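# Lift cloth off standing lanterns and spread it flat

## Task

Using the four arms (approximate bases in the scene frame, metres, heading in degrees counter-clockwise from +x: arm1 x=+0.34 y=+0.74 z=+0.72 facing -90; arm2 x=-0.34 y=+0.74 z=+0.72 facing -90; arm3 x=-0.34 y=-0.74 z=+0.72 facing +90; arm4 x=+0.34 y=-0.74 z=+0.72 facing +90), raise the cloth clear of the lanterns that stand through holes in it, then lay it out flat. Each lantern must still be upright at its original spot at the end. The task fails if, while no gripper holds the cloth, its mean height falls by more than about a thumb's length in a single drop. At the end all grippers must have released and the arms must be moved away, and the result must hold without any robot supporting it. Knocking a rigid object over or out of the work area also fails the task.

## Robot and tools

Robots: four identical i2rt Big YAM arms, arm1 to arm4. Each has six revolute joints, a two-finger gripper and a wrist camera. With joints 1 and 6 at 0 and the hand level and pointing forward, the wrist camera sits above the hand looking toward the fingertips. Reach is about 1.0 m from the joint1 axis. Room cameras: cam_high (wide, 896x504) and cam_low (narrower, 896x504). Wrist cameras are fisheye, 504x504.

Frame: one shared scene frame, origin on the floor, +z up. The point called hand lies midway between the fingertips. Its z axis runs along the fingers and the fingers open and close along its y axis. Foot poses are never printed, so use the approximate bases given in the task.

execute_actions(actions, cameras): actions is a list holding one action or none. An action is an object keyed by robot name ("arm1".. "arm4"), and each value holds a "joints" object. Joints are named targets, and all of them are absolute, not offsets: joint1_rad -2.879..2.879 (rotates the arm about its foot, positive counter-clockwise seen from above; at 0 the arm extends the way its foot faces); joint2_rad 0..3.141 (shoulder; 0 = upper arm pointing back about level, increasing lifts it up then forward); joint3_rad 0..3.019 (elbow; 0 = folded, increasing opens it); joint4_rad -1.692..1.57 (hand pitch, positive tips fingers up); joint5_rad -1.57..1.57 (hand yaw, positive toward the arm's right); joint6_rad -2.094..2.094 (hand roll, positive clockwise viewed from behind the hand); gripper_m 0..0.093 (fingertip gap in metres). Radians for joints, metres for the gripper. Done tolerances: ±0.045, 0.14, 0.09, 0.055, 0.03, 0.035 rad and ±0.003 m. Each arm's motions in one action all begin together and may finish at different times. Each joint moves at its own speed, so the hand can sweep a wide path between postures. An action lasts at most 15 s. An unknown key or out-of-range value rejects the whole call and nothing moves. Joints or arms left out may keep pushing toward earlier targets. cameras: list of names from arm1_cam_wrist..arm4_cam_wrist, cam_high, cam_low, or "all"; omitted/null/["all"] gives all, [] gives none. An empty actions list just reports state and images.

wait(seconds): 0 to 10 s, commands nothing and returns state and images. zoom_image(camera, region=[x0,y0,x1,y1]) gives a closer look at a pixel box (max 504x504) of that camera's latest full image. read_manual(section) returns only licence texts. finished_scene(scene) ends scene 1 or 2 irreversibly and reports success. Call it only once the cloth is flat, the lanterns are standing and the arms have released and moved clear. Replying without a tool call ends everything.

Result lines: joint_positions gives current values. joint_status tells how each commanded motion of the last accepted action ended. off_target means it stopped short and may still push. contact_stop or time_out means it holds where it stopped, though a joint that timed out can keep a target up to 0.375, 0.375, 0.113, 0.225, 0.075, 0.3 rad (joints 1 to 6) from where it is and keep pushing, as listed in on_its_own. "joint command not followed" (with a cause line) means a self/inter-arm clearance check held back the arm's joint targets; a gripper target in the same action is still executed, and the held-back targets may be retried on later actions. on_its_own lists what was not commanded this call. Its "held at" is the target, not the position. To relieve a joint that is pushing, send it its reported position. Very small target changes may not move a joint. If a stop is reported, later motion calls in the same reply are skipped. MOTOR HOT warns at 85 °C. At 100 °C an OVER-TEMPERATURE FAULT drops that arm and its gripper, and those keys show limit_stop_at_motor_heat until you resend them.

Cautions: the arm does not halt on contact and can push hard. Sustained pushing or holding a load heats the motors, and the robot keeps holding its last command while you think. A hard press between two arms ends the run. The clearance check can react late and ignores fingers, gripper housings and wrist cameras, and no line reports arm-to-arm contact. Do not release the cloth from height, since a drop of more than a thumb's length with nothing holding it fails the task. Lift it straight up above the lantern tops before moving it sideways, so no lantern is tipped or shifted, and lower it close to the table before letting go. Keep all rigid objects inside the work area. Arms act independently and do not wait for one another. A second scene with a new task follows after finished_scene.

Each tool is called after ">>>" as name(argument=value, ...), one argument or row to a line, values as JSON.

## Session

>>> execute_actions(
  actions=[],
)

Scene clock: 0.00 s.
Motor temperatures (°C, as the motors report them): arm1=[27 25 25 29 25 26] | arm2=[26 27 26 29 27 28] | arm3=[28 27 29 26 29 25] | arm4=[30 29 28 28 29 25]
arm1.joint_positions: joint1_rad=-0.007 joint2_rad=+0.438 joint3_rad=+1.453 joint4_rad=-1.538 joint5_rad=+0.001 joint6_rad=-0.008 gripper_m=+0.094
arm1.joint_status: not commanded
arm1.hand: x=+0.3350 y=+0.6211 z=+1.3446 quat_wxyz=(-0.356, -0.606, -0.616, +0.355) (m; scene frame)
arm2.joint_positions: joint1_rad=+0.008 joint2_rad=+0.454 joint3_rad=+1.467 joint4_rad=-1.531 joint5_rad=+0.014 joint6_rad=+0.012 gripper_m=+0.094
arm2.joint_status: not commanded
arm2.hand: x=-0.3263 y=+0.6184 z=+1.2890 quat_wxyz=(-0.361, -0.600, -0.619, +0.355) (m; scene frame)
arm3.joint_positions: joint1_rad=-0.012 joint2_rad=+0.435 joint3_rad=+1.452 joint4_rad=-1.533 joint5_rad=+0.010 joint6_rad=+0.015 gripper_m=+0.094
arm3.joint_status: not commanded
arm3.hand: x=-0.3242 y=-0.6116 z=+1.3689 quat_wxyz=(-0.355, +0.596, -0.630, -0.349) (m; scene frame)
arm4.joint_positions: joint1_rad=-0.011 joint2_rad=+0.438 joint3_rad=+1.450 joint4_rad=-1.540 joint5_rad=-0.011 joint6_rad=-0.005 gripper_m=+0.094
arm4.joint_status: not commanded
arm4.hand: x=+0.3304 y=-0.6175 z=+1.3038 quat_wxyz=(-0.346, +0.624, -0.603, -0.358) (m; scene frame)
pictures: arm1_cam_wrist, arm2_cam_wrist, arm3_cam_wrist, arm4_cam_wrist, cam_high, cam_low
Images, in order (width x height): arm1_cam_wrist 504x504, arm2_cam_wrist 504x504, arm3_cam_wrist 504x504, arm4_cam_wrist 504x504, cam_high 896x504, cam_low 896x504.

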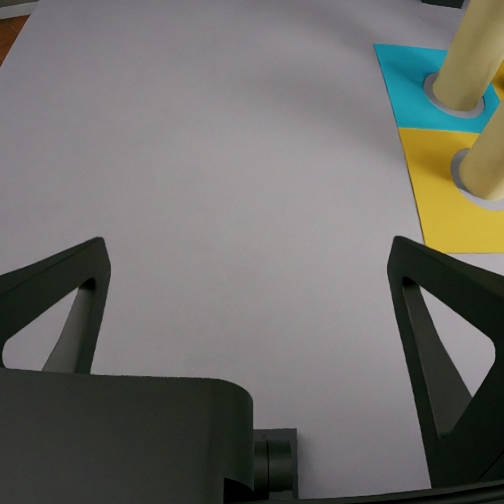

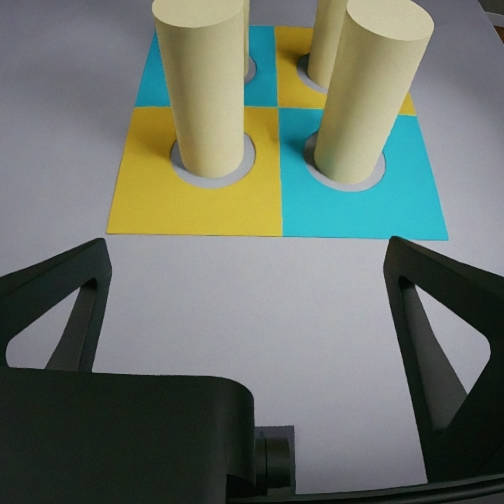

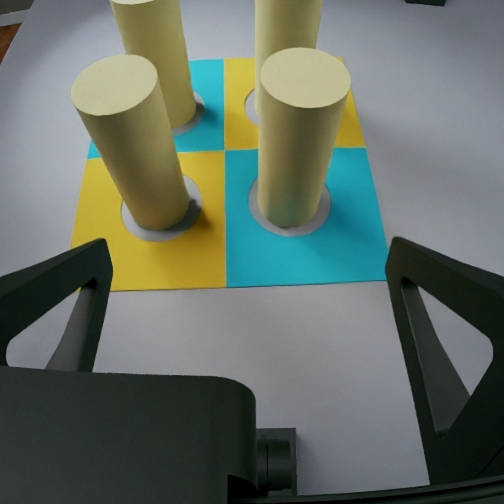

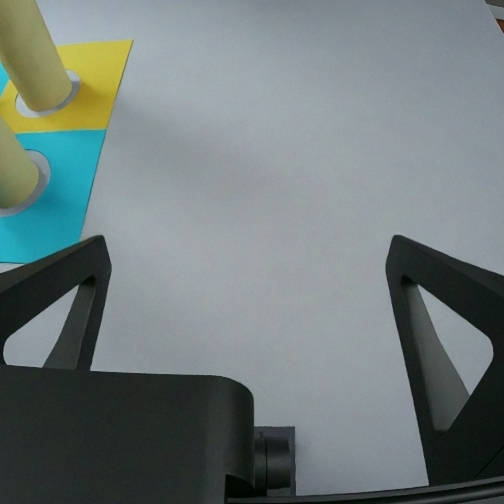

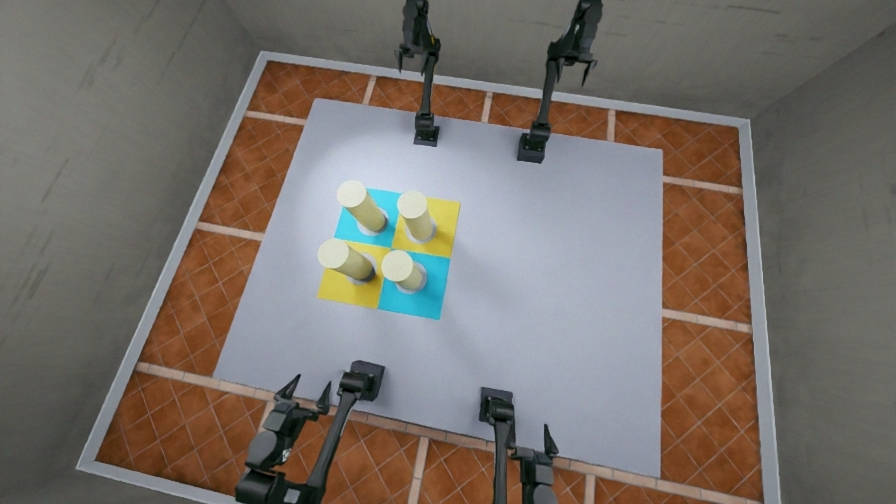

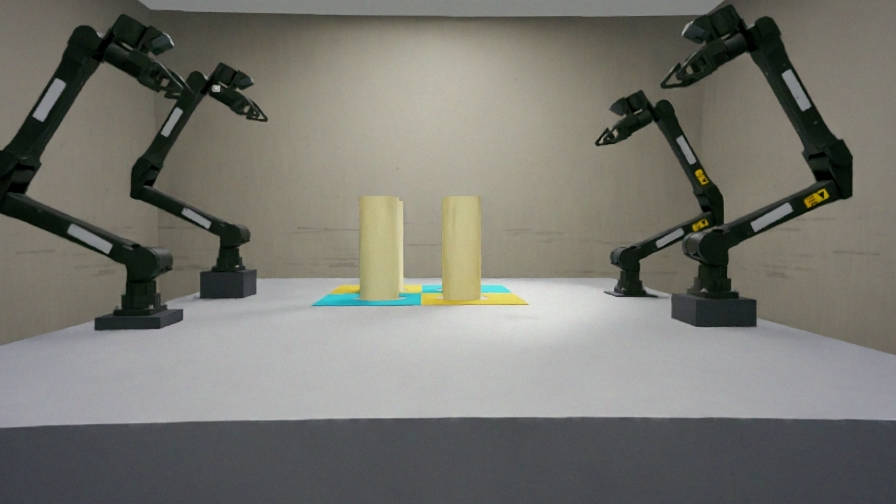

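>>> zoom_image(
  camera="cam_high",
  region=[290, 110, 570, 430],
)

>>> zoom_image(
  camera="cam_low",
  region=[290, 180, 550, 320],
)

Region (290, 110, 570, 430) of cam_high's 896x504 image, scaled by 1.575, with more detail than that image has; it fills the left 441 columns of this view, and the rest is white.

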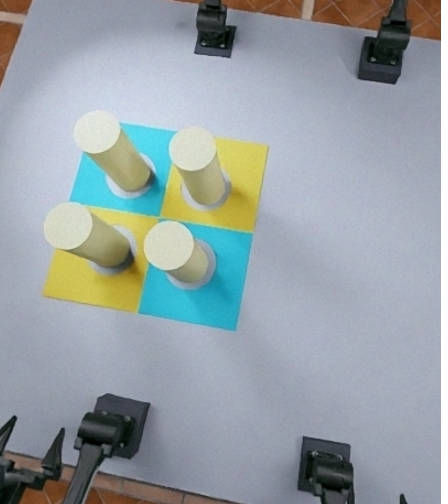

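Region (290, 180, 550, 320) of cam_low's 896x504 image, scaled by 1.938, with more detail than that image has; it fills the top 271 rows of this view, and the rest is white.

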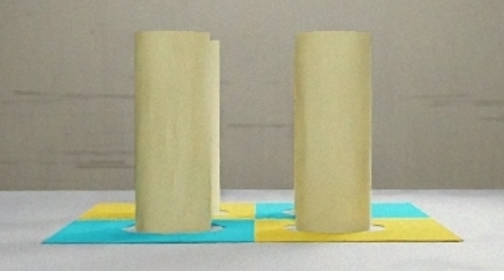

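>>> execute_actions(
  actions=[
    {"arm1":{"joints":{"joint1_rad":-0.724,"joint2_rad":2.035,"joint3_rad":1.595,"joint4_rad":-1.13,"joint5_rad":0,"joint6_rad":0.06}},"arm2":{"joints":{"joint1_rad":-0.659,"joint2_rad":1.971,"joint3_rad":1.662,"joint4_rad":-1.262,"joint5_rad":0,"joint6_rad":-1.444}},"arm3":{"joints":{"joint1_rad":0.77,"joint2_rad":1.846,"joint3_rad":1.219,"joint4_rad":-0.944,"joint5_rad":0,"joint6_rad":1.556}},"arm4":{"joints":{"joint1_rad":0.779,"joint2_rad":1.85,"joint3_rad":1.415,"joint4_rad":-1.136,"joint5_rad":0,"joint6_rad":-0.006}}},
  ],
)

Scene clock: 122.13 s.
Motor temperatures (°C, as the motors report them): arm1=[27 27 32 29 25 26] | arm2=[26 28 31 30 27 28] | arm3=[28 28 35 27 29 25] | arm4=[30 30 32 28 29 25]
arm1.joint_positions: joint1_rad=-0.732 joint2_rad=+2.032 joint3_rad=+1.578 joint4_rad=-1.134 joint5_rad=-0.001 joint6_rad=+0.052 gripper_m=+0.094
arm1.joint_status: all done
arm1.hand: x=-0.0521 y=+0.2947 z=+0.8179 quat_wxyz=(+0.000, -0.920, -0.391, -0.007) (m; scene frame)
arm2.joint_positions: joint1_rad=-0.663 joint2_rad=+1.952 joint3_rad=+1.648 joint4_rad=-1.261 joint5_rad=+0.000 joint6_rad=-1.430 gripper_m=+0.094
arm2.joint_status: all done
arm2.hand: x=-0.6811 y=+0.2619 z=+0.8330 quat_wxyz=(+0.004, -0.374, -0.927, +0.009) (m; scene frame)
arm3.joint_positions: joint1_rad=+0.776 joint2_rad=+1.849 joint3_rad=+1.221 joint4_rad=-0.955 joint5_rad=+0.002 joint6_rad=+1.545 gripper_m=+0.094
arm3.joint_status: all done
arm3.hand: x=-0.6761 y=-0.3785 z=+0.8197 quat_wxyz=(+0.003, +0.382, -0.924, +0.010) (m; scene frame)
arm4.joint_positions: joint1_rad=+0.788 joint2_rad=+1.849 joint3_rad=+1.407 joint4_rad=-1.143 joint5_rad=+0.001 joint6_rad=-0.005 gripper_m=+0.094
arm4.joint_status: all done
arm4.hand: x=-0.0551 y=-0.3768 z=+0.8179 quat_wxyz=(+0.002, +0.932, -0.364, +0.007) (m; scene frame)
pictures: arm1_cam_wrist, arm2_cam_wrist, arm3_cam_wrist, arm4_cam_wrist, cam_high, cam_low
Images, in order (width x height): arm1_cam_wrist 504x504, arm2_cam_wrist 504x504, arm3_cam_wrist 504x504, arm4_cam_wrist 504x504, cam_high 896x504, cam_low 896x504.

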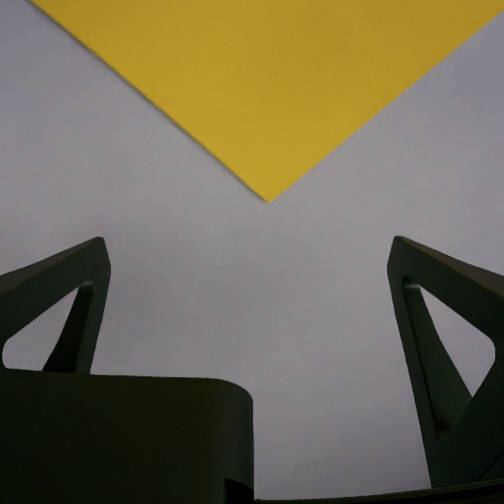

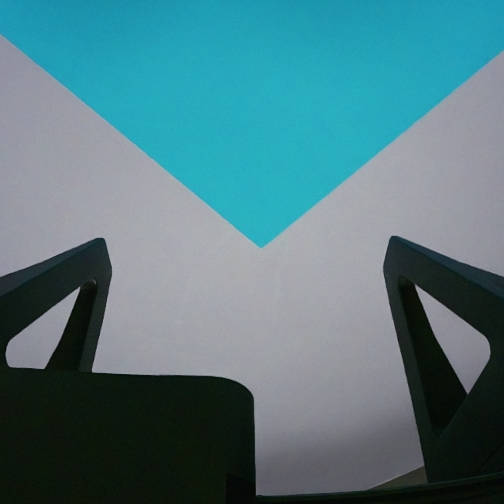

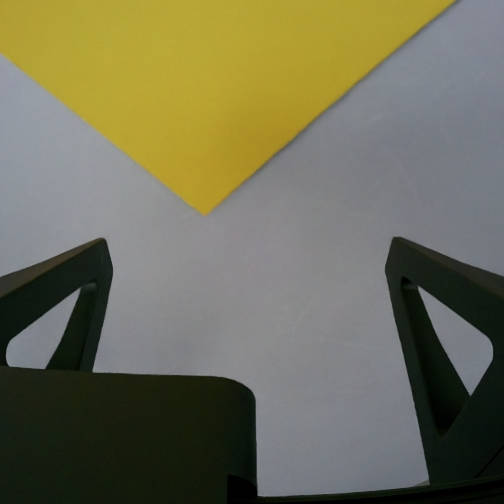

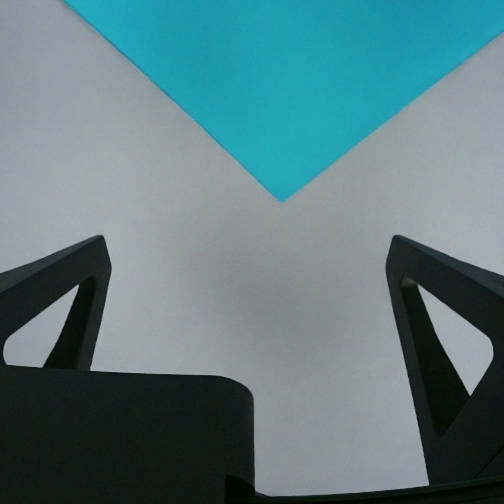

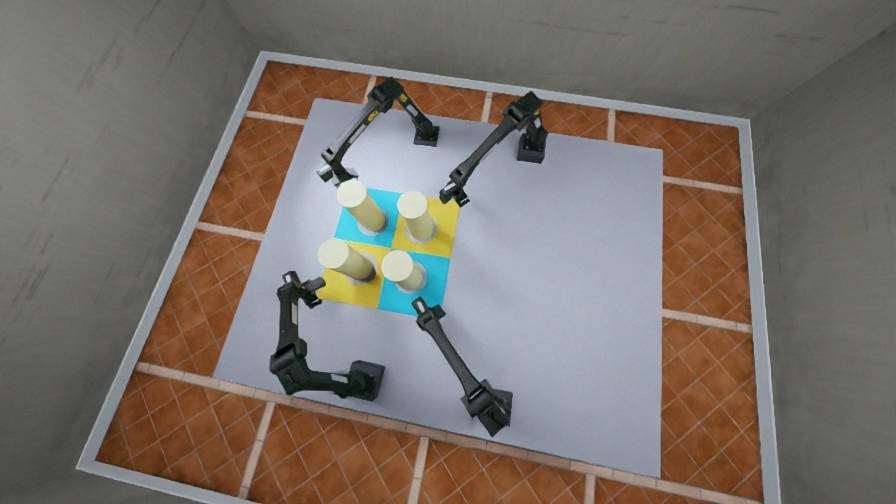

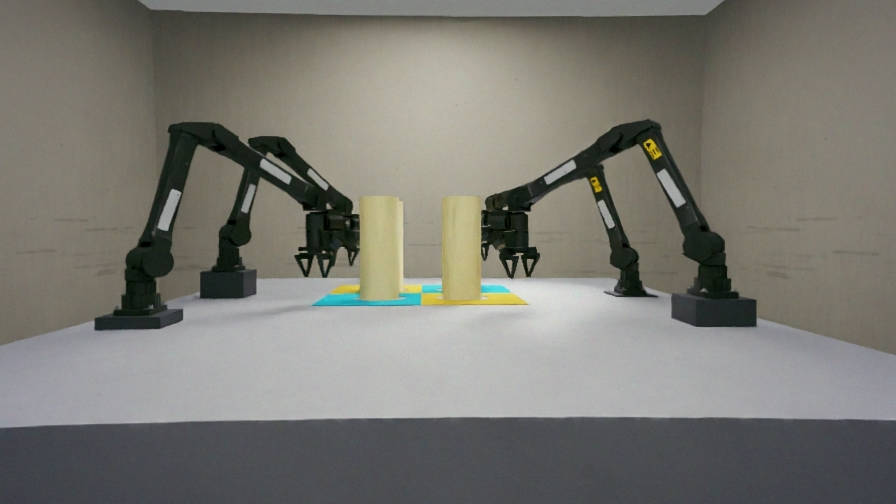

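>>> execute_actions(
  actions=[
    {"arm1":{"joints":{"joint1_rad":-0.741,"joint2_rad":2.148,"joint3_rad":1.552,"joint4_rad":-0.963,"joint5_rad":0,"joint6_rad":0.05}},"arm2":{"joints":{"joint1_rad":-0.706,"joint2_rad":2.072,"joint3_rad":1.568,"joint4_rad":-1.072,"joint5_rad":0,"joint6_rad":-1.49}},"arm3":{"joints":{"joint1_rad":0.766,"joint2_rad":2.025,"joint3_rad":1.259,"joint4_rad":-0.783,"joint5_rad":0,"joint6_rad":1.556}},"arm4":{"joints":{"joint1_rad":0.745,"joint2_rad":1.963,"joint3_rad":1.358,"joint4_rad":-0.951,"joint5_rad":0,"joint6_rad":-0.006}}},
  ],
  cameras=["arm1_cam_wrist","arm2_cam_wrist","arm3_cam_wrist","arm4_cam_wrist","cam_low"],
)

Scene clock: 181.97 s.
Motor temperatures (°C, as the motors report them): arm1=[27 32 36 29 25 26] | arm2=[26 31 35 29 27 28] | arm3=[28 32 36 27 29 25] | arm4=[30 34 34 28 29 25]
arm1.joint_positions: joint1_rad=-0.732 joint2_rad=+2.154 joint3_rad=+1.542 joint4_rad=-0.975 joint5_rad=-0.001 joint6_rad=+0.052 gripper_m=+0.094
arm1.joint_status: all done
arm1.hand: x=-0.0556 y=+0.2901 z=+0.7356 quat_wxyz=(+0.000, -0.920, -0.391, -0.007) (m; scene frame)
arm2.joint_positions: joint1_rad=-0.708 joint2_rad=+2.071 joint3_rad=+1.559 joint4_rad=-1.083 joint5_rad=+0.000 joint6_rad=-1.476 gripper_m=+0.094
arm2.joint_status: all done
arm2.hand: x=-0.7023 y=+0.2780 z=+0.7340 quat_wxyz=(+0.000, -0.374, -0.928, -0.005) (m; scene frame)
arm3.joint_positions: joint1_rad=+0.772 joint2_rad=+2.025 joint3_rad=+1.236 joint4_rad=-0.791 joint5_rad=-0.002 joint6_rad=+1.546 gripper_m=+0.094
arm3.joint_status: all done
arm3.hand: x=-0.6886 y=-0.3651 z=+0.7380 quat_wxyz=(+0.006, +0.380, -0.925, +0.009) (m; scene frame)
arm4.joint_positions: joint1_rad=+0.745 joint2_rad=+1.974 joint3_rad=+1.353 joint4_rad=-0.965 joint5_rad=+0.001 joint6_rad=-0.005 gripper_m=+0.094
arm4.joint_status: all done
arm4.hand: x=-0.0435 y=-0.3554 z=+0.7350 quat_wxyz=(+0.002, +0.923, -0.384, +0.008) (m; scene frame)
pictures: arm1_cam_wrist, arm2_cam_wrist, arm3_cam_wrist, arm4_cam_wrist, cam_low
Images, in order (width x height): arm1_cam_wrist 504x504, arm2_cam_wrist 504x504, arm3_cam_wrist 504x504, arm4_cam_wrist 504x504, cam_low 896x504.

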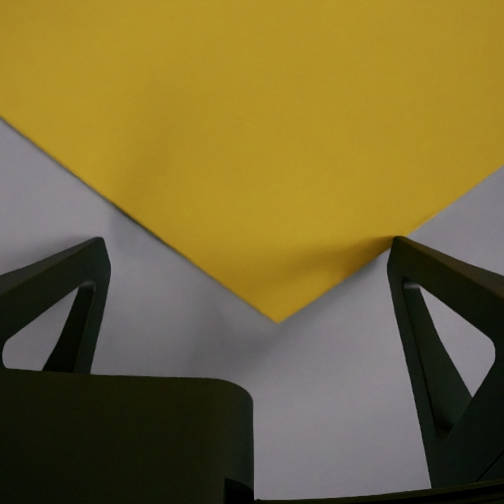

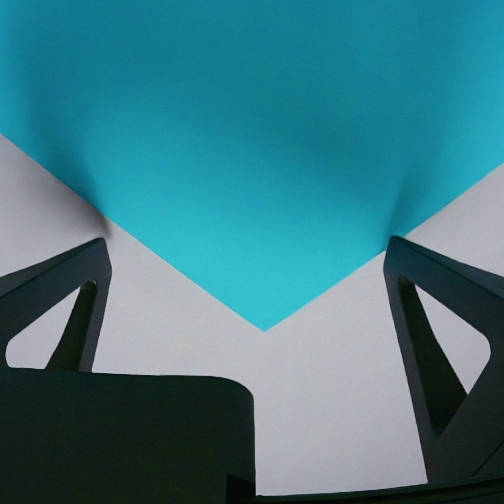

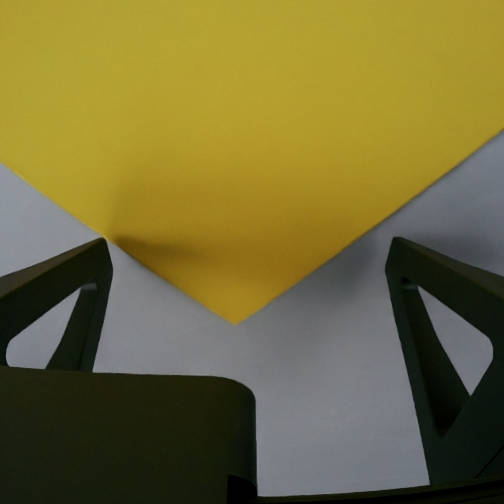

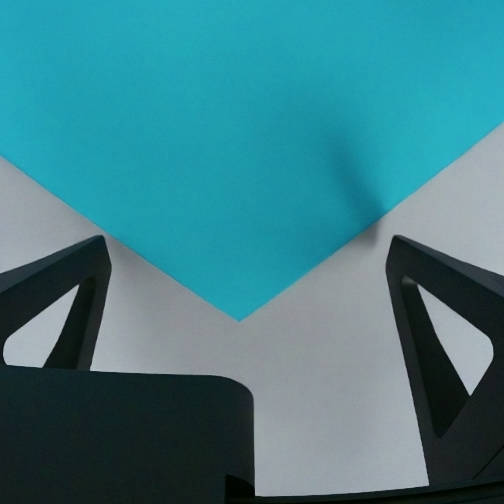

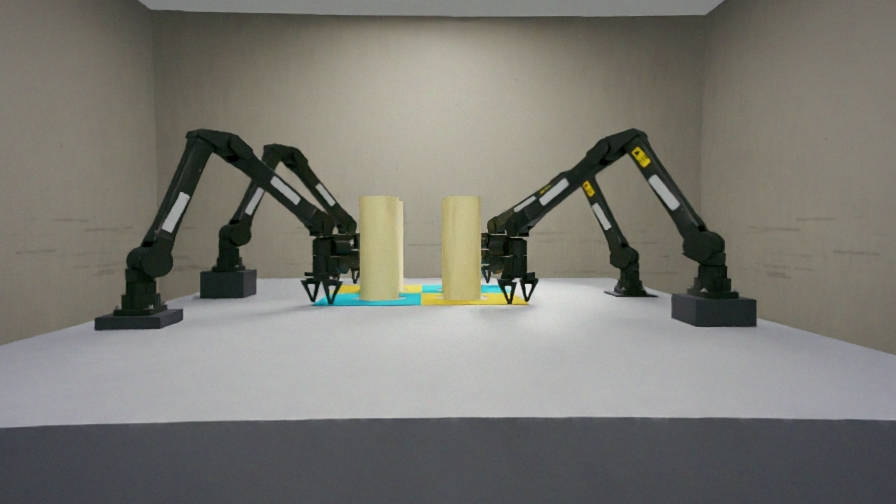

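>>> execute_actions(
  actions=[
    {"arm1":{"joints":{"joint1_rad":-0.76,"joint2_rad":2.175,"joint4_rad":-0.935}},"arm2":{"joints":{"joint2_rad":2.097,"joint4_rad":-1.04}},"arm3":{"joints":{"joint2_rad":2.06,"joint4_rad":-0.745}},"arm4":{"joints":{"joint2_rad":1.995,"joint4_rad":-0.92}}},
  ],
  cameras=["arm1_cam_wrist","arm2_cam_wrist","arm3_cam_wrist","arm4_cam_wrist"],
)

Scene clock: 191.77 s.
Motor temperatures (°C, as the motors report them): arm1=[27 33 35 29 25 26] | arm2=[26 32 34 29 27 28] | arm3=[28 33 37 27 29 25] | arm4=[30 34 34 28 29 25]
arm1.joint_positions: joint1_rad=-0.758 joint2_rad=+2.154 joint3_rad=+1.542 joint4_rad=-0.948 joint5_rad=-0.001 joint6_rad=+0.052 gripper_m=+0.094
arm1.joint_status: all done
arm1.hand: x=-0.0717 y=+0.2957 z=+0.7355 quat_wxyz=(-0.006, -0.925, -0.379, +0.005) (m; scene frame)
arm2.joint_positions: joint1_rad=-0.708 joint2_rad=+2.071 joint3_rad=+1.559 joint4_rad=-1.052 joint5_rad=+0.000 joint6_rad=-1.476 gripper_m=+0.094
arm2.joint_status: all done
arm2.hand: x=-0.7070 y=+0.2720 z=+0.7340 quat_wxyz=(+0.004, -0.373, -0.928, +0.010) (m; scene frame)
arm3.joint_positions: joint1_rad=+0.772 joint2_rad=+2.040 joint3_rad=+1.236 joint4_rad=-0.758 joint5_rad=-0.002 joint6_rad=+1.546 gripper_m=+0.094
arm3.joint_status: all done
arm3.hand: x=-0.6921 y=-0.3616 z=+0.7306 quat_wxyz=(+0.009, +0.379, -0.925, +0.000) (m; scene frame)
arm4.joint_positions: joint1_rad=+0.745 joint2_rad=+1.974 joint3_rad=+1.353 joint4_rad=-0.935 joint5_rad=+0.001 joint6_rad=-0.005 gripper_m=+0.094
arm4.joint_status: all done
arm4.hand: x=-0.0487 y=-0.3502 z=+0.7350 quat_wxyz=(-0.003, +0.923, -0.384, -0.006) (m; scene frame)
pictures: arm1_cam_wrist, arm2_cam_wrist, arm3_cam_wrist, arm4_cam_wrist
Images, in order (width x height): arm1_cam_wrist 504x504, arm2_cam_wrist 504x504, arm3_cam_wrist 504x504, arm4_cam_wrist 504x504.

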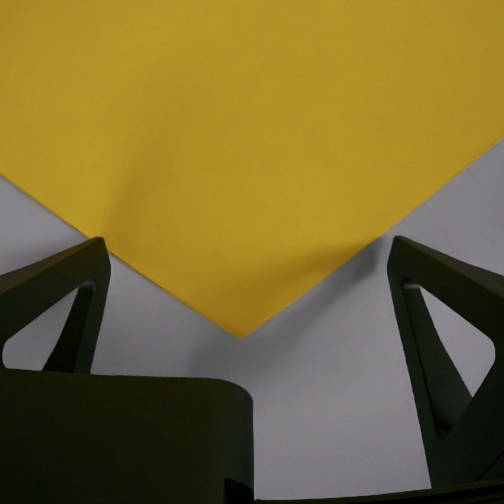

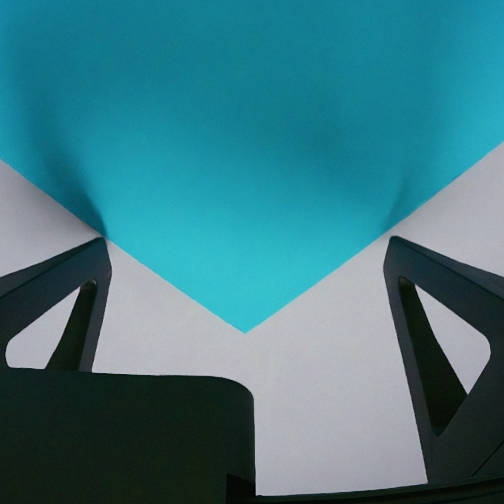

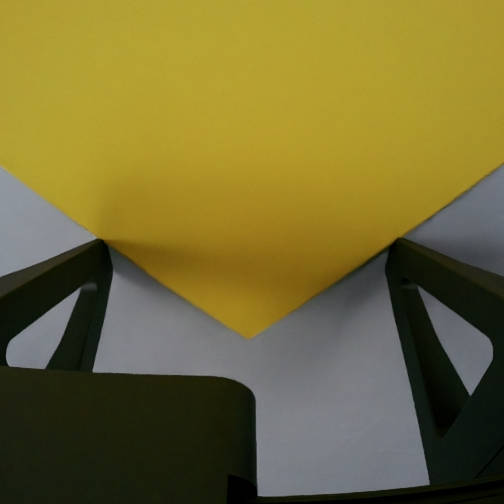

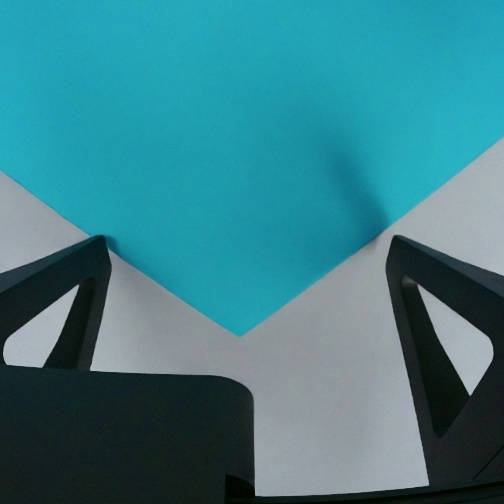

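>>> execute_actions(
  actions=[
    {"arm1":{"joints":{"joint2_rad":2.2}},"arm2":{"joints":{"joint2_rad":2.12}},"arm3":{"joints":{"joint2_rad":2.075}},"arm4":{"joints":{"joint2_rad":2.02}}},
  ],
  cameras=[],
)

Scene clock: 196.77 s.
Motor temperatures (°C, as the motors report them): arm1=[27 33 35 29 25 26] | arm2=[26 32 34 29 27 28] | arm3=[28 33 37 27 29 25] | arm4=[30 34 33 28 29 25]
arm1.joint_positions: joint1_rad=-0.758 joint2_rad=+2.162 joint3_rad=+1.542 joint4_rad=-0.947 joint5_rad=-0.004 joint6_rad=+0.052 gripper_m=+0.094
arm1.joint_status: all done
arm1.hand: x=-0.0706 y=+0.2962 z=+0.7311 quat_wxyz=(-0.005, -0.925, -0.379, +0.002) (m; scene frame)
arm2.joint_positions: joint1_rad=-0.708 joint2_rad=+2.083 joint3_rad=+1.559 joint4_rad=-1.051 joint5_rad=+0.000 joint6_rad=-1.477 gripper_m=+0.094
arm2.joint_status: all done
arm2.hand: x=-0.7063 y=+0.2730 z=+0.7272 quat_wxyz=(+0.002, -0.373, -0.928, +0.005) (m; scene frame)
arm3.joint_positions: joint1_rad=+0.772 joint2_rad=+2.041 joint3_rad=+1.236 joint4_rad=-0.758 joint5_rad=-0.002 joint6_rad=+1.546 gripper_m=+0.094
arm3.joint_status: all done
arm3.hand: x=-0.6920 y=-0.3616 z=+0.7304 quat_wxyz=(+0.009, +0.379, -0.925, +0.001) (m; scene frame)
arm4.joint_positions: joint1_rad=+0.745 joint2_rad=+1.984 joint3_rad=+1.353 joint4_rad=-0.934 joint5_rad=-0.003 joint6_rad=-0.005 gripper_m=+0.094
arm4.joint_status: all done
arm4.hand: x=-0.0482 y=-0.3516 z=+0.7298 quat_wxyz=(+0.000, +0.923, -0.384, -0.003) (m; scene frame)
pictures: none
No camera images: the call's "cameras" was empty. Leave "cameras" out to get every camera's image.

All in contact. Close.

>>> execute_actions(
  actions=[
    {"arm1":{"joints":{"gripper_m":0}},"arm2":{"joints":{"gripper_m":0}},"arm3":{"joints":{"gripper_m":0}},"arm4":{"joints":{"gripper_m":0}}},
  ],
)

Scene clock: 201.70 s.
Motor temperatures (°C, as the motors report them): arm1=[27 33 35 29 25 26] | arm2=[26 32 34 29 27 28] | arm3=[28 33 37 27 29 25] | arm4=[30 34 33 28 29 25]
arm1.joint_positions: joint1_rad=-0.755 joint2_rad=+2.162 joint3_rad=+1.543 joint4_rad=-0.939 joint5_rad=-0.009 joint6_rad=+0.052 gripper_m=+0.005
arm1.joint_status: gripper_m off_target (ended at +0.005, target +0.000)
arm1.hand: x=-0.0704 y=+0.2926 z=+0.7315 quat_wxyz=(-0.010, -0.925, -0.380, +0.005) (m; scene frame)
arm2.joint_positions: joint1_rad=-0.707 joint2_rad=+2.083 joint3_rad=+1.559 joint4_rad=-1.044 joint5_rad=-0.004 joint6_rad=-1.481 gripper_m=+0.004
arm2.joint_status: gripper_m off_target (ended at +0.004, target +0.000)
arm2.hand: x=-0.7065 y=+0.2711 z=+0.7272 quat_wxyz=(+0.001, -0.371, -0.929, +0.009) (m; scene frame)
arm3.joint_positions: joint1_rad=+0.771 joint2_rad=+2.041 joint3_rad=+1.236 joint4_rad=-0.758 joint5_rad=-0.002 joint6_rad=+1.547 gripper_m=+0.003
arm3.joint_status: all done
arm3.hand: x=-0.6918 y=-0.3615 z=+0.7301 quat_wxyz=(+0.009, +0.379, -0.925, +0.001) (m; scene frame)
arm4.joint_positions: joint1_rad=+0.742 joint2_rad=+1.984 joint3_rad=+1.354 joint4_rad=-0.923 joint5_rad=+0.007 joint6_rad=-0.005 gripper_m=+0.006
arm4.joint_status: gripper_m off_target (ended at +0.006, target +0.000)
arm4.hand: x=-0.0485 y=-0.3470 z=+0.7303 quat_wxyz=(-0.007, +0.923, -0.385, -0.006) (m; scene frame)
pictures: arm1_cam_wrist, arm2_cam_wrist, arm3_cam_wrist, arm4_cam_wrist, cam_high, cam_low
Images, in order (width x height): arm1_cam_wrist 504x504, arm2_cam_wrist 504x504, arm3_cam_wrist 504x504, arm4_cam_wrist 504x504, cam_high 896x504, cam_low 896x504.

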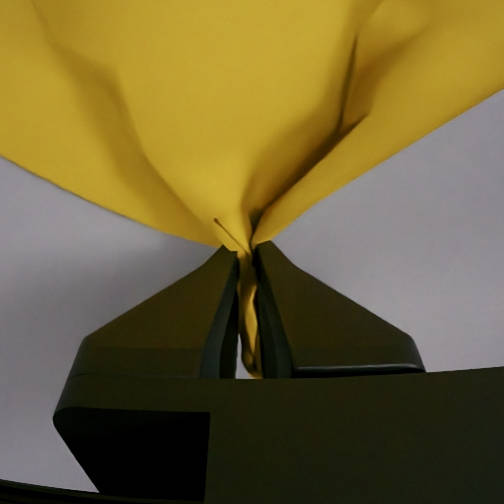

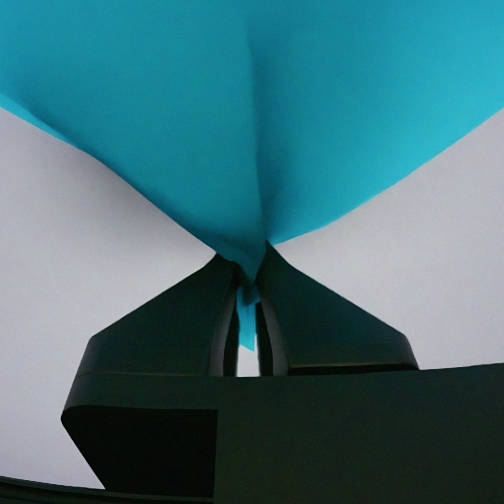

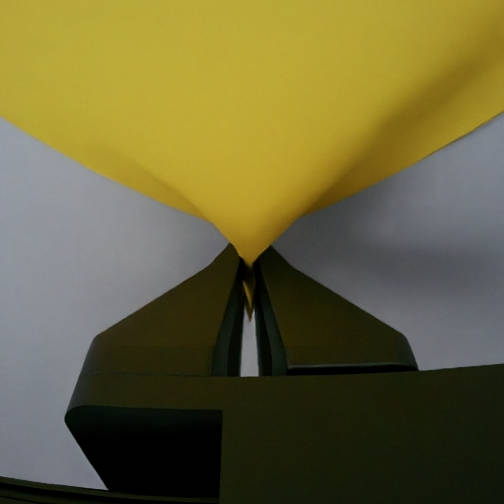

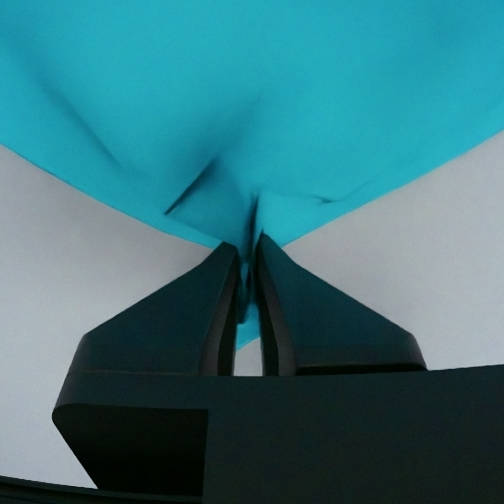

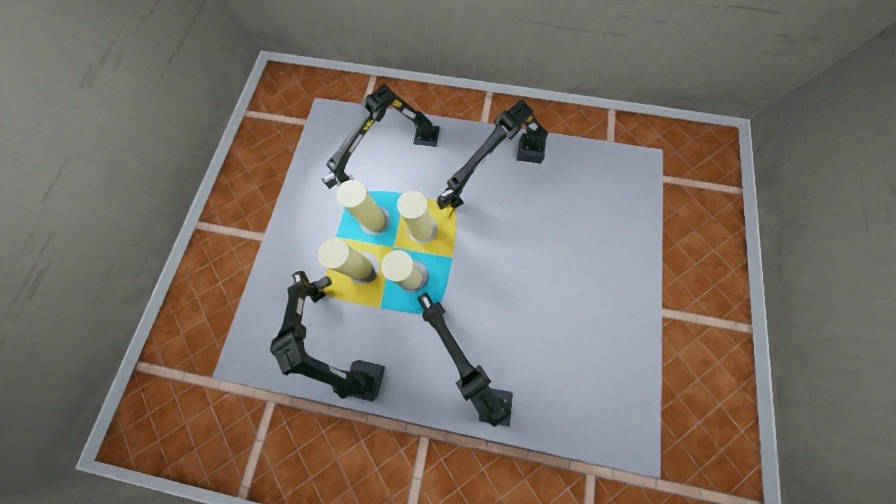

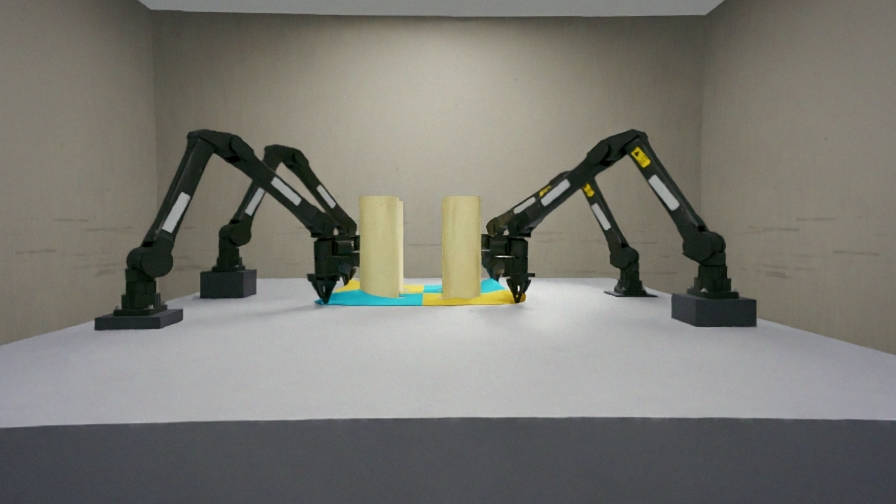

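>>> execute_actions(
  actions=[
    {"arm1":{"joints":{"joint2_rad":2.026,"joint4_rad":-1.022}},"arm2":{"joints":{"joint2_rad":1.943,"joint4_rad":-1.101}},"arm3":{"joints":{"joint2_rad":1.879,"joint4_rad":-0.873}},"arm4":{"joints":{"joint2_rad":1.831,"joint4_rad":-0.993}}},
  ],
)

Scene clock: 261.27 s.
Motor temperatures (°C, as the motors report them): arm1=[27 34 36 29 25 26] | arm2=[26 32 35 29 27 28] | arm3=[28 33 38 27 29 25] | arm4=[30 35 34 28 29 25]
arm1.joint_positions: joint1_rad=-0.755 joint2_rad=+2.022 joint3_rad=+1.543 joint4_rad=-1.002 joint5_rad=-0.006 joint6_rad=+0.052 gripper_m=+0.005
arm1.joint_status: all done
arm1.hand: x=-0.0747 y=+0.2893 z=+0.8127 quat_wxyz=(-0.025, -0.924, -0.380, +0.040) (m; scene frame)
arm2.joint_positions: joint1_rad=-0.701 joint2_rad=+1.934 joint3_rad=+1.559 joint4_rad=-1.091 joint5_rad=-0.006 joint6_rad=-1.481 gripper_m=+0.004
arm2.joint_status: all done
arm2.hand: x=-0.7041 y=+0.2671 z=+0.8130 quat_wxyz=(+0.015, -0.367, -0.928, +0.058) (m; scene frame)
arm3.joint_positions: joint1_rad=+0.763 joint2_rad=+1.865 joint3_rad=+1.236 joint4_rad=-0.863 joint5_rad=+0.001 joint6_rad=+1.547 gripper_m=+0.003
arm3.joint_status: all done
arm3.hand: x=-0.6905 y=-0.3541 z=+0.8171 quat_wxyz=(+0.020, +0.375, -0.926, -0.033) (m; scene frame)
arm4.joint_positions: joint1_rad=+0.742 joint2_rad=+1.826 joint3_rad=+1.354 joint4_rad=-0.968 joint5_rad=+0.006 joint6_rad=-0.005 gripper_m=+0.006
arm4.joint_status: all done
arm4.hand: x=-0.0532 y=-0.3424 z=+0.8138 quat_wxyz=(-0.029, +0.921, -0.384, -0.059) (m; scene frame)
pictures: arm1_cam_wrist, arm2_cam_wrist, arm3_cam_wrist, arm4_cam_wrist, cam_high, cam_low
Images, in order (width x height): arm1_cam_wrist 504x504, arm2_cam_wrist 504x504, arm3_cam_wrist 504x504, arm4_cam_wrist 504x504, cam_high 896x504, cam_low 896x504.

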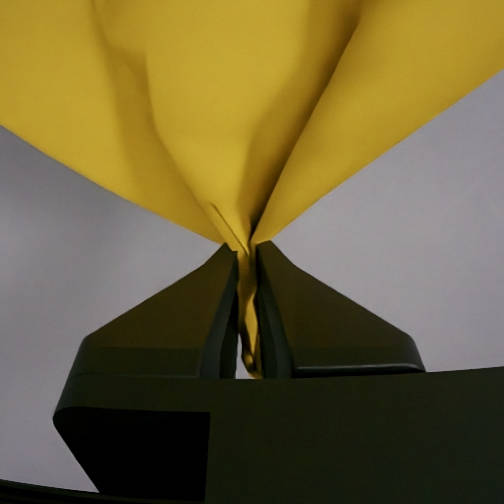

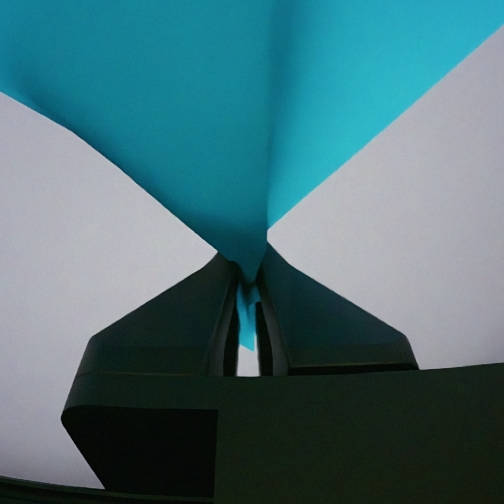

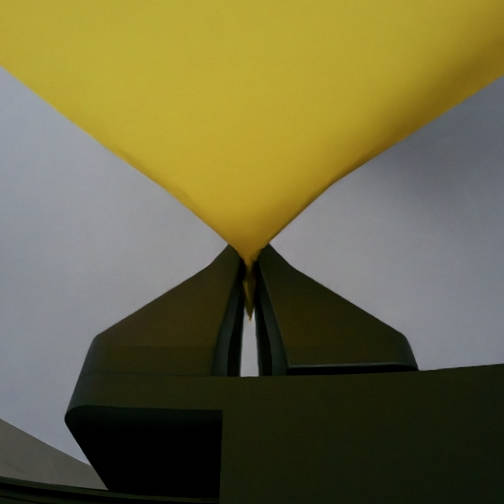

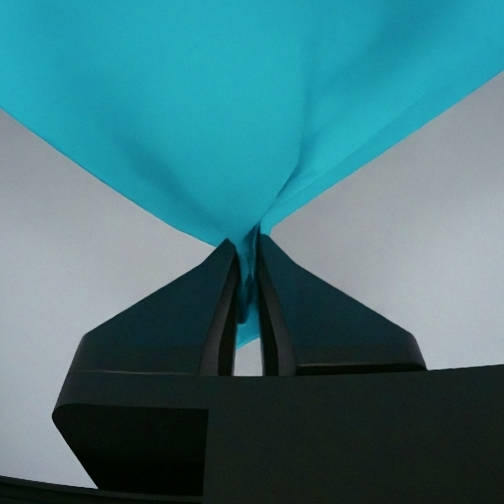

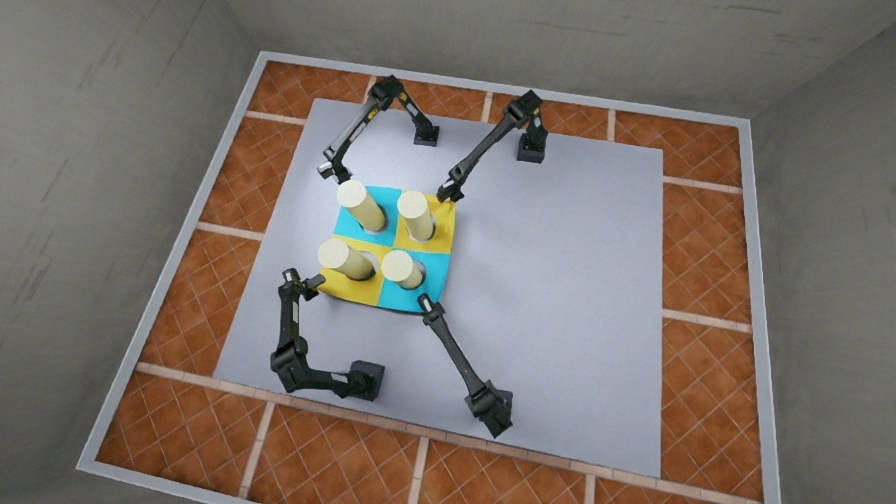

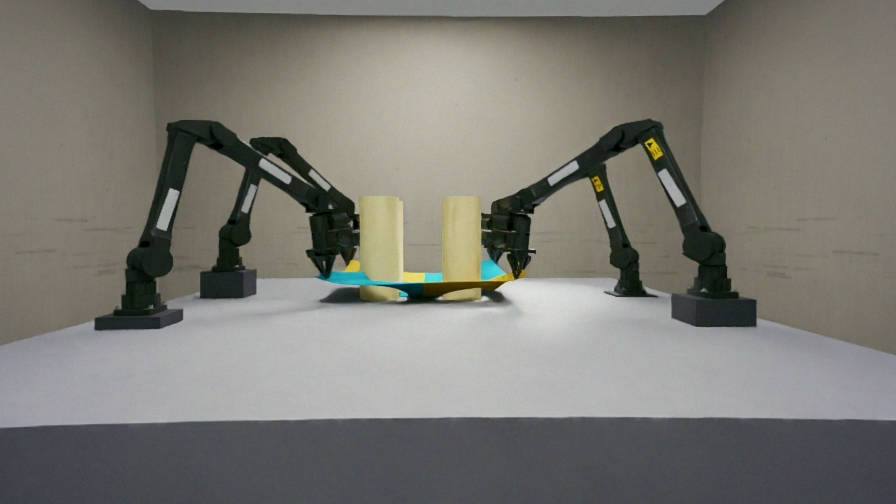

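>>> execute_actions(
  actions=[
    {"arm1":{"joints":{"joint2_rad":1.887,"joint4_rad":-1.07}},"arm2":{"joints":{"joint2_rad":1.808,"joint4_rad":-1.12}},"arm3":{"joints":{"joint1_rad":0.79,"joint2_rad":1.724,"joint4_rad":-0.945}},"arm4":{"joints":{"joint2_rad":1.678,"joint4_rad":-1.02}}},
  ],
  cameras=["cam_high","cam_low","arm3_cam_wrist"],
)

>>> zoom_image(
  camera="cam_high",
  region=[290, 150, 490, 340],
)

Scene clock: 270.10 s.
Motor temperatures (°C, as the motors report them): arm1=[27 34 36 29 25 26] | arm2=[26 33 35 29 27 28] | arm3=[28 33 39 26 29 25] | arm4=[30 35 34 28 29 25]
arm1.joint_positions: joint1_rad=-0.755 joint2_rad=+1.882 joint3_rad=+1.543 joint4_rad=-1.049 joint5_rad=-0.006 joint6_rad=+0.052 gripper_m=+0.005
arm1.joint_status: all done
arm1.hand: x=-0.0735 y=+0.2912 z=+0.8931 quat_wxyz=(-0.045, -0.921, -0.379, +0.082) (m; scene frame)
arm2.joint_positions: joint1_rad=-0.701 joint2_rad=+1.798 joint3_rad=+1.559 joint4_rad=-1.109 joint5_rad=-0.006 joint6_rad=-1.481 gripper_m=+0.004
arm2.joint_status: all done
arm2.hand: x=-0.7019 y=+0.2697 z=+0.8906 quat_wxyz=(+0.031, -0.365, -0.923, +0.114) (m; scene frame)
arm3.joint_positions: joint1_rad=+0.773 joint2_rad=+1.712 joint3_rad=+1.236 joint4_rad=-0.935 joint5_rad=+0.003 joint6_rad=+1.547 gripper_m=+0.003
arm3.joint_status: all done
arm3.hand: x=-0.6907 y=-0.3592 z=+0.8919 quat_wxyz=(+0.034, +0.378, -0.923, -0.071) (m; scene frame)
arm4.joint_positions: joint1_rad=+0.742 joint2_rad=+1.672 joint3_rad=+1.354 joint4_rad=-0.994 joint5_rad=+0.006 joint6_rad=-0.005 gripper_m=+0.006
arm4.joint_status: all done
arm4.hand: x=-0.0516 y=-0.3440 z=+0.8944 quat_wxyz=(-0.053, +0.915, -0.382, -0.117) (m; scene frame)
pictures: arm3_cam_wrist, cam_high, cam_low
Images, in order (width x height): arm3_cam_wrist 504x504, cam_high 896x504, cam_low 896x504.

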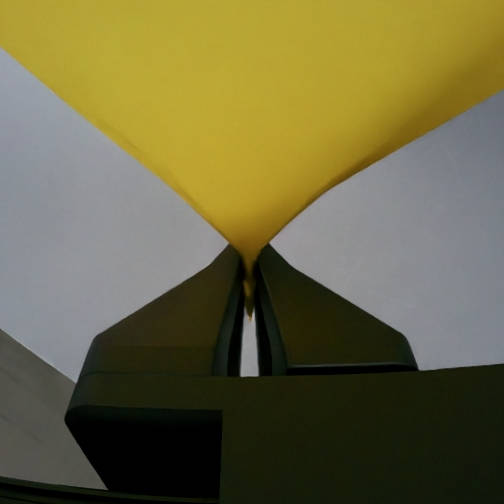

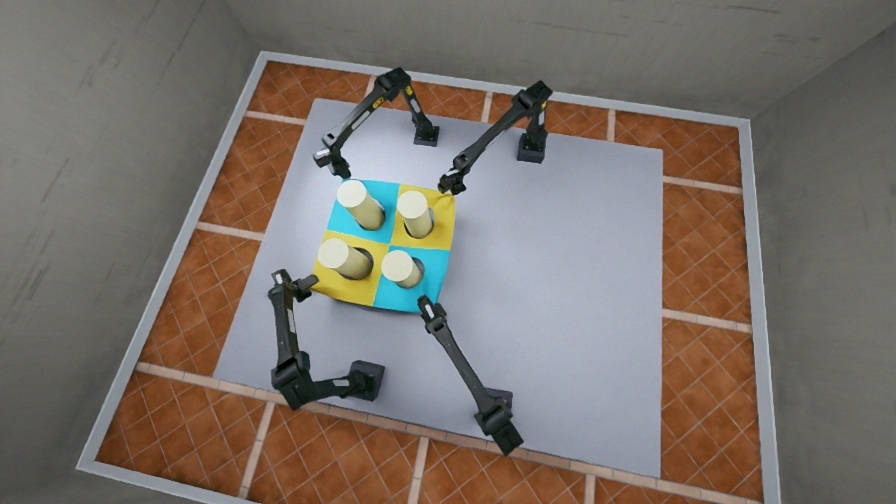

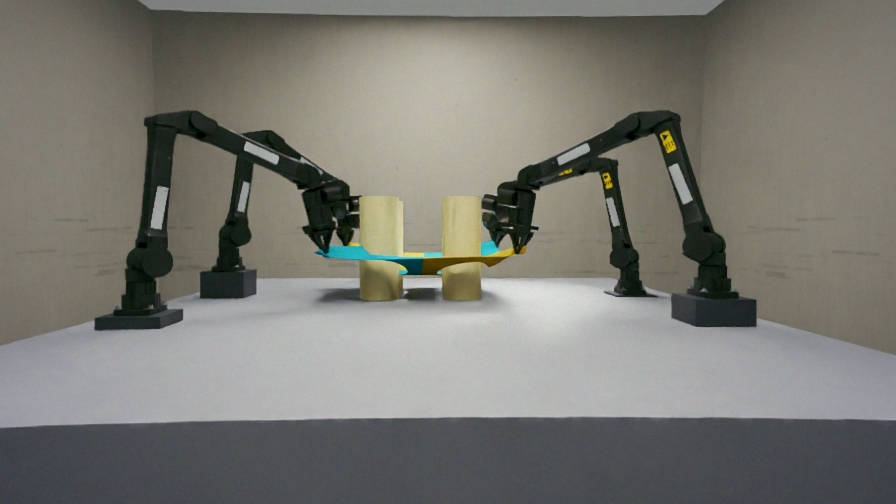

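Region (290, 150, 490, 340) of cam_high's 896x504 image, scaled by 2.520, with more detail than that image has; it fills the top 479 rows of this view, and the rest is white.

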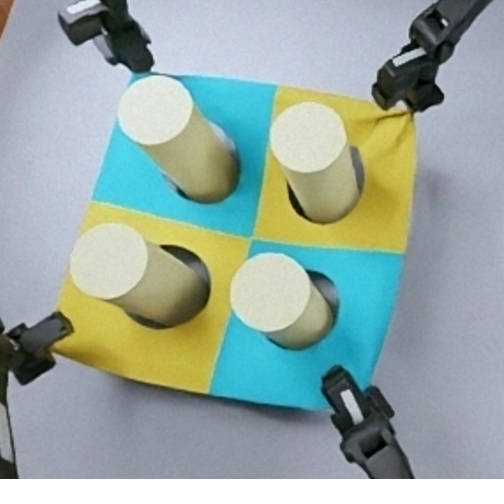

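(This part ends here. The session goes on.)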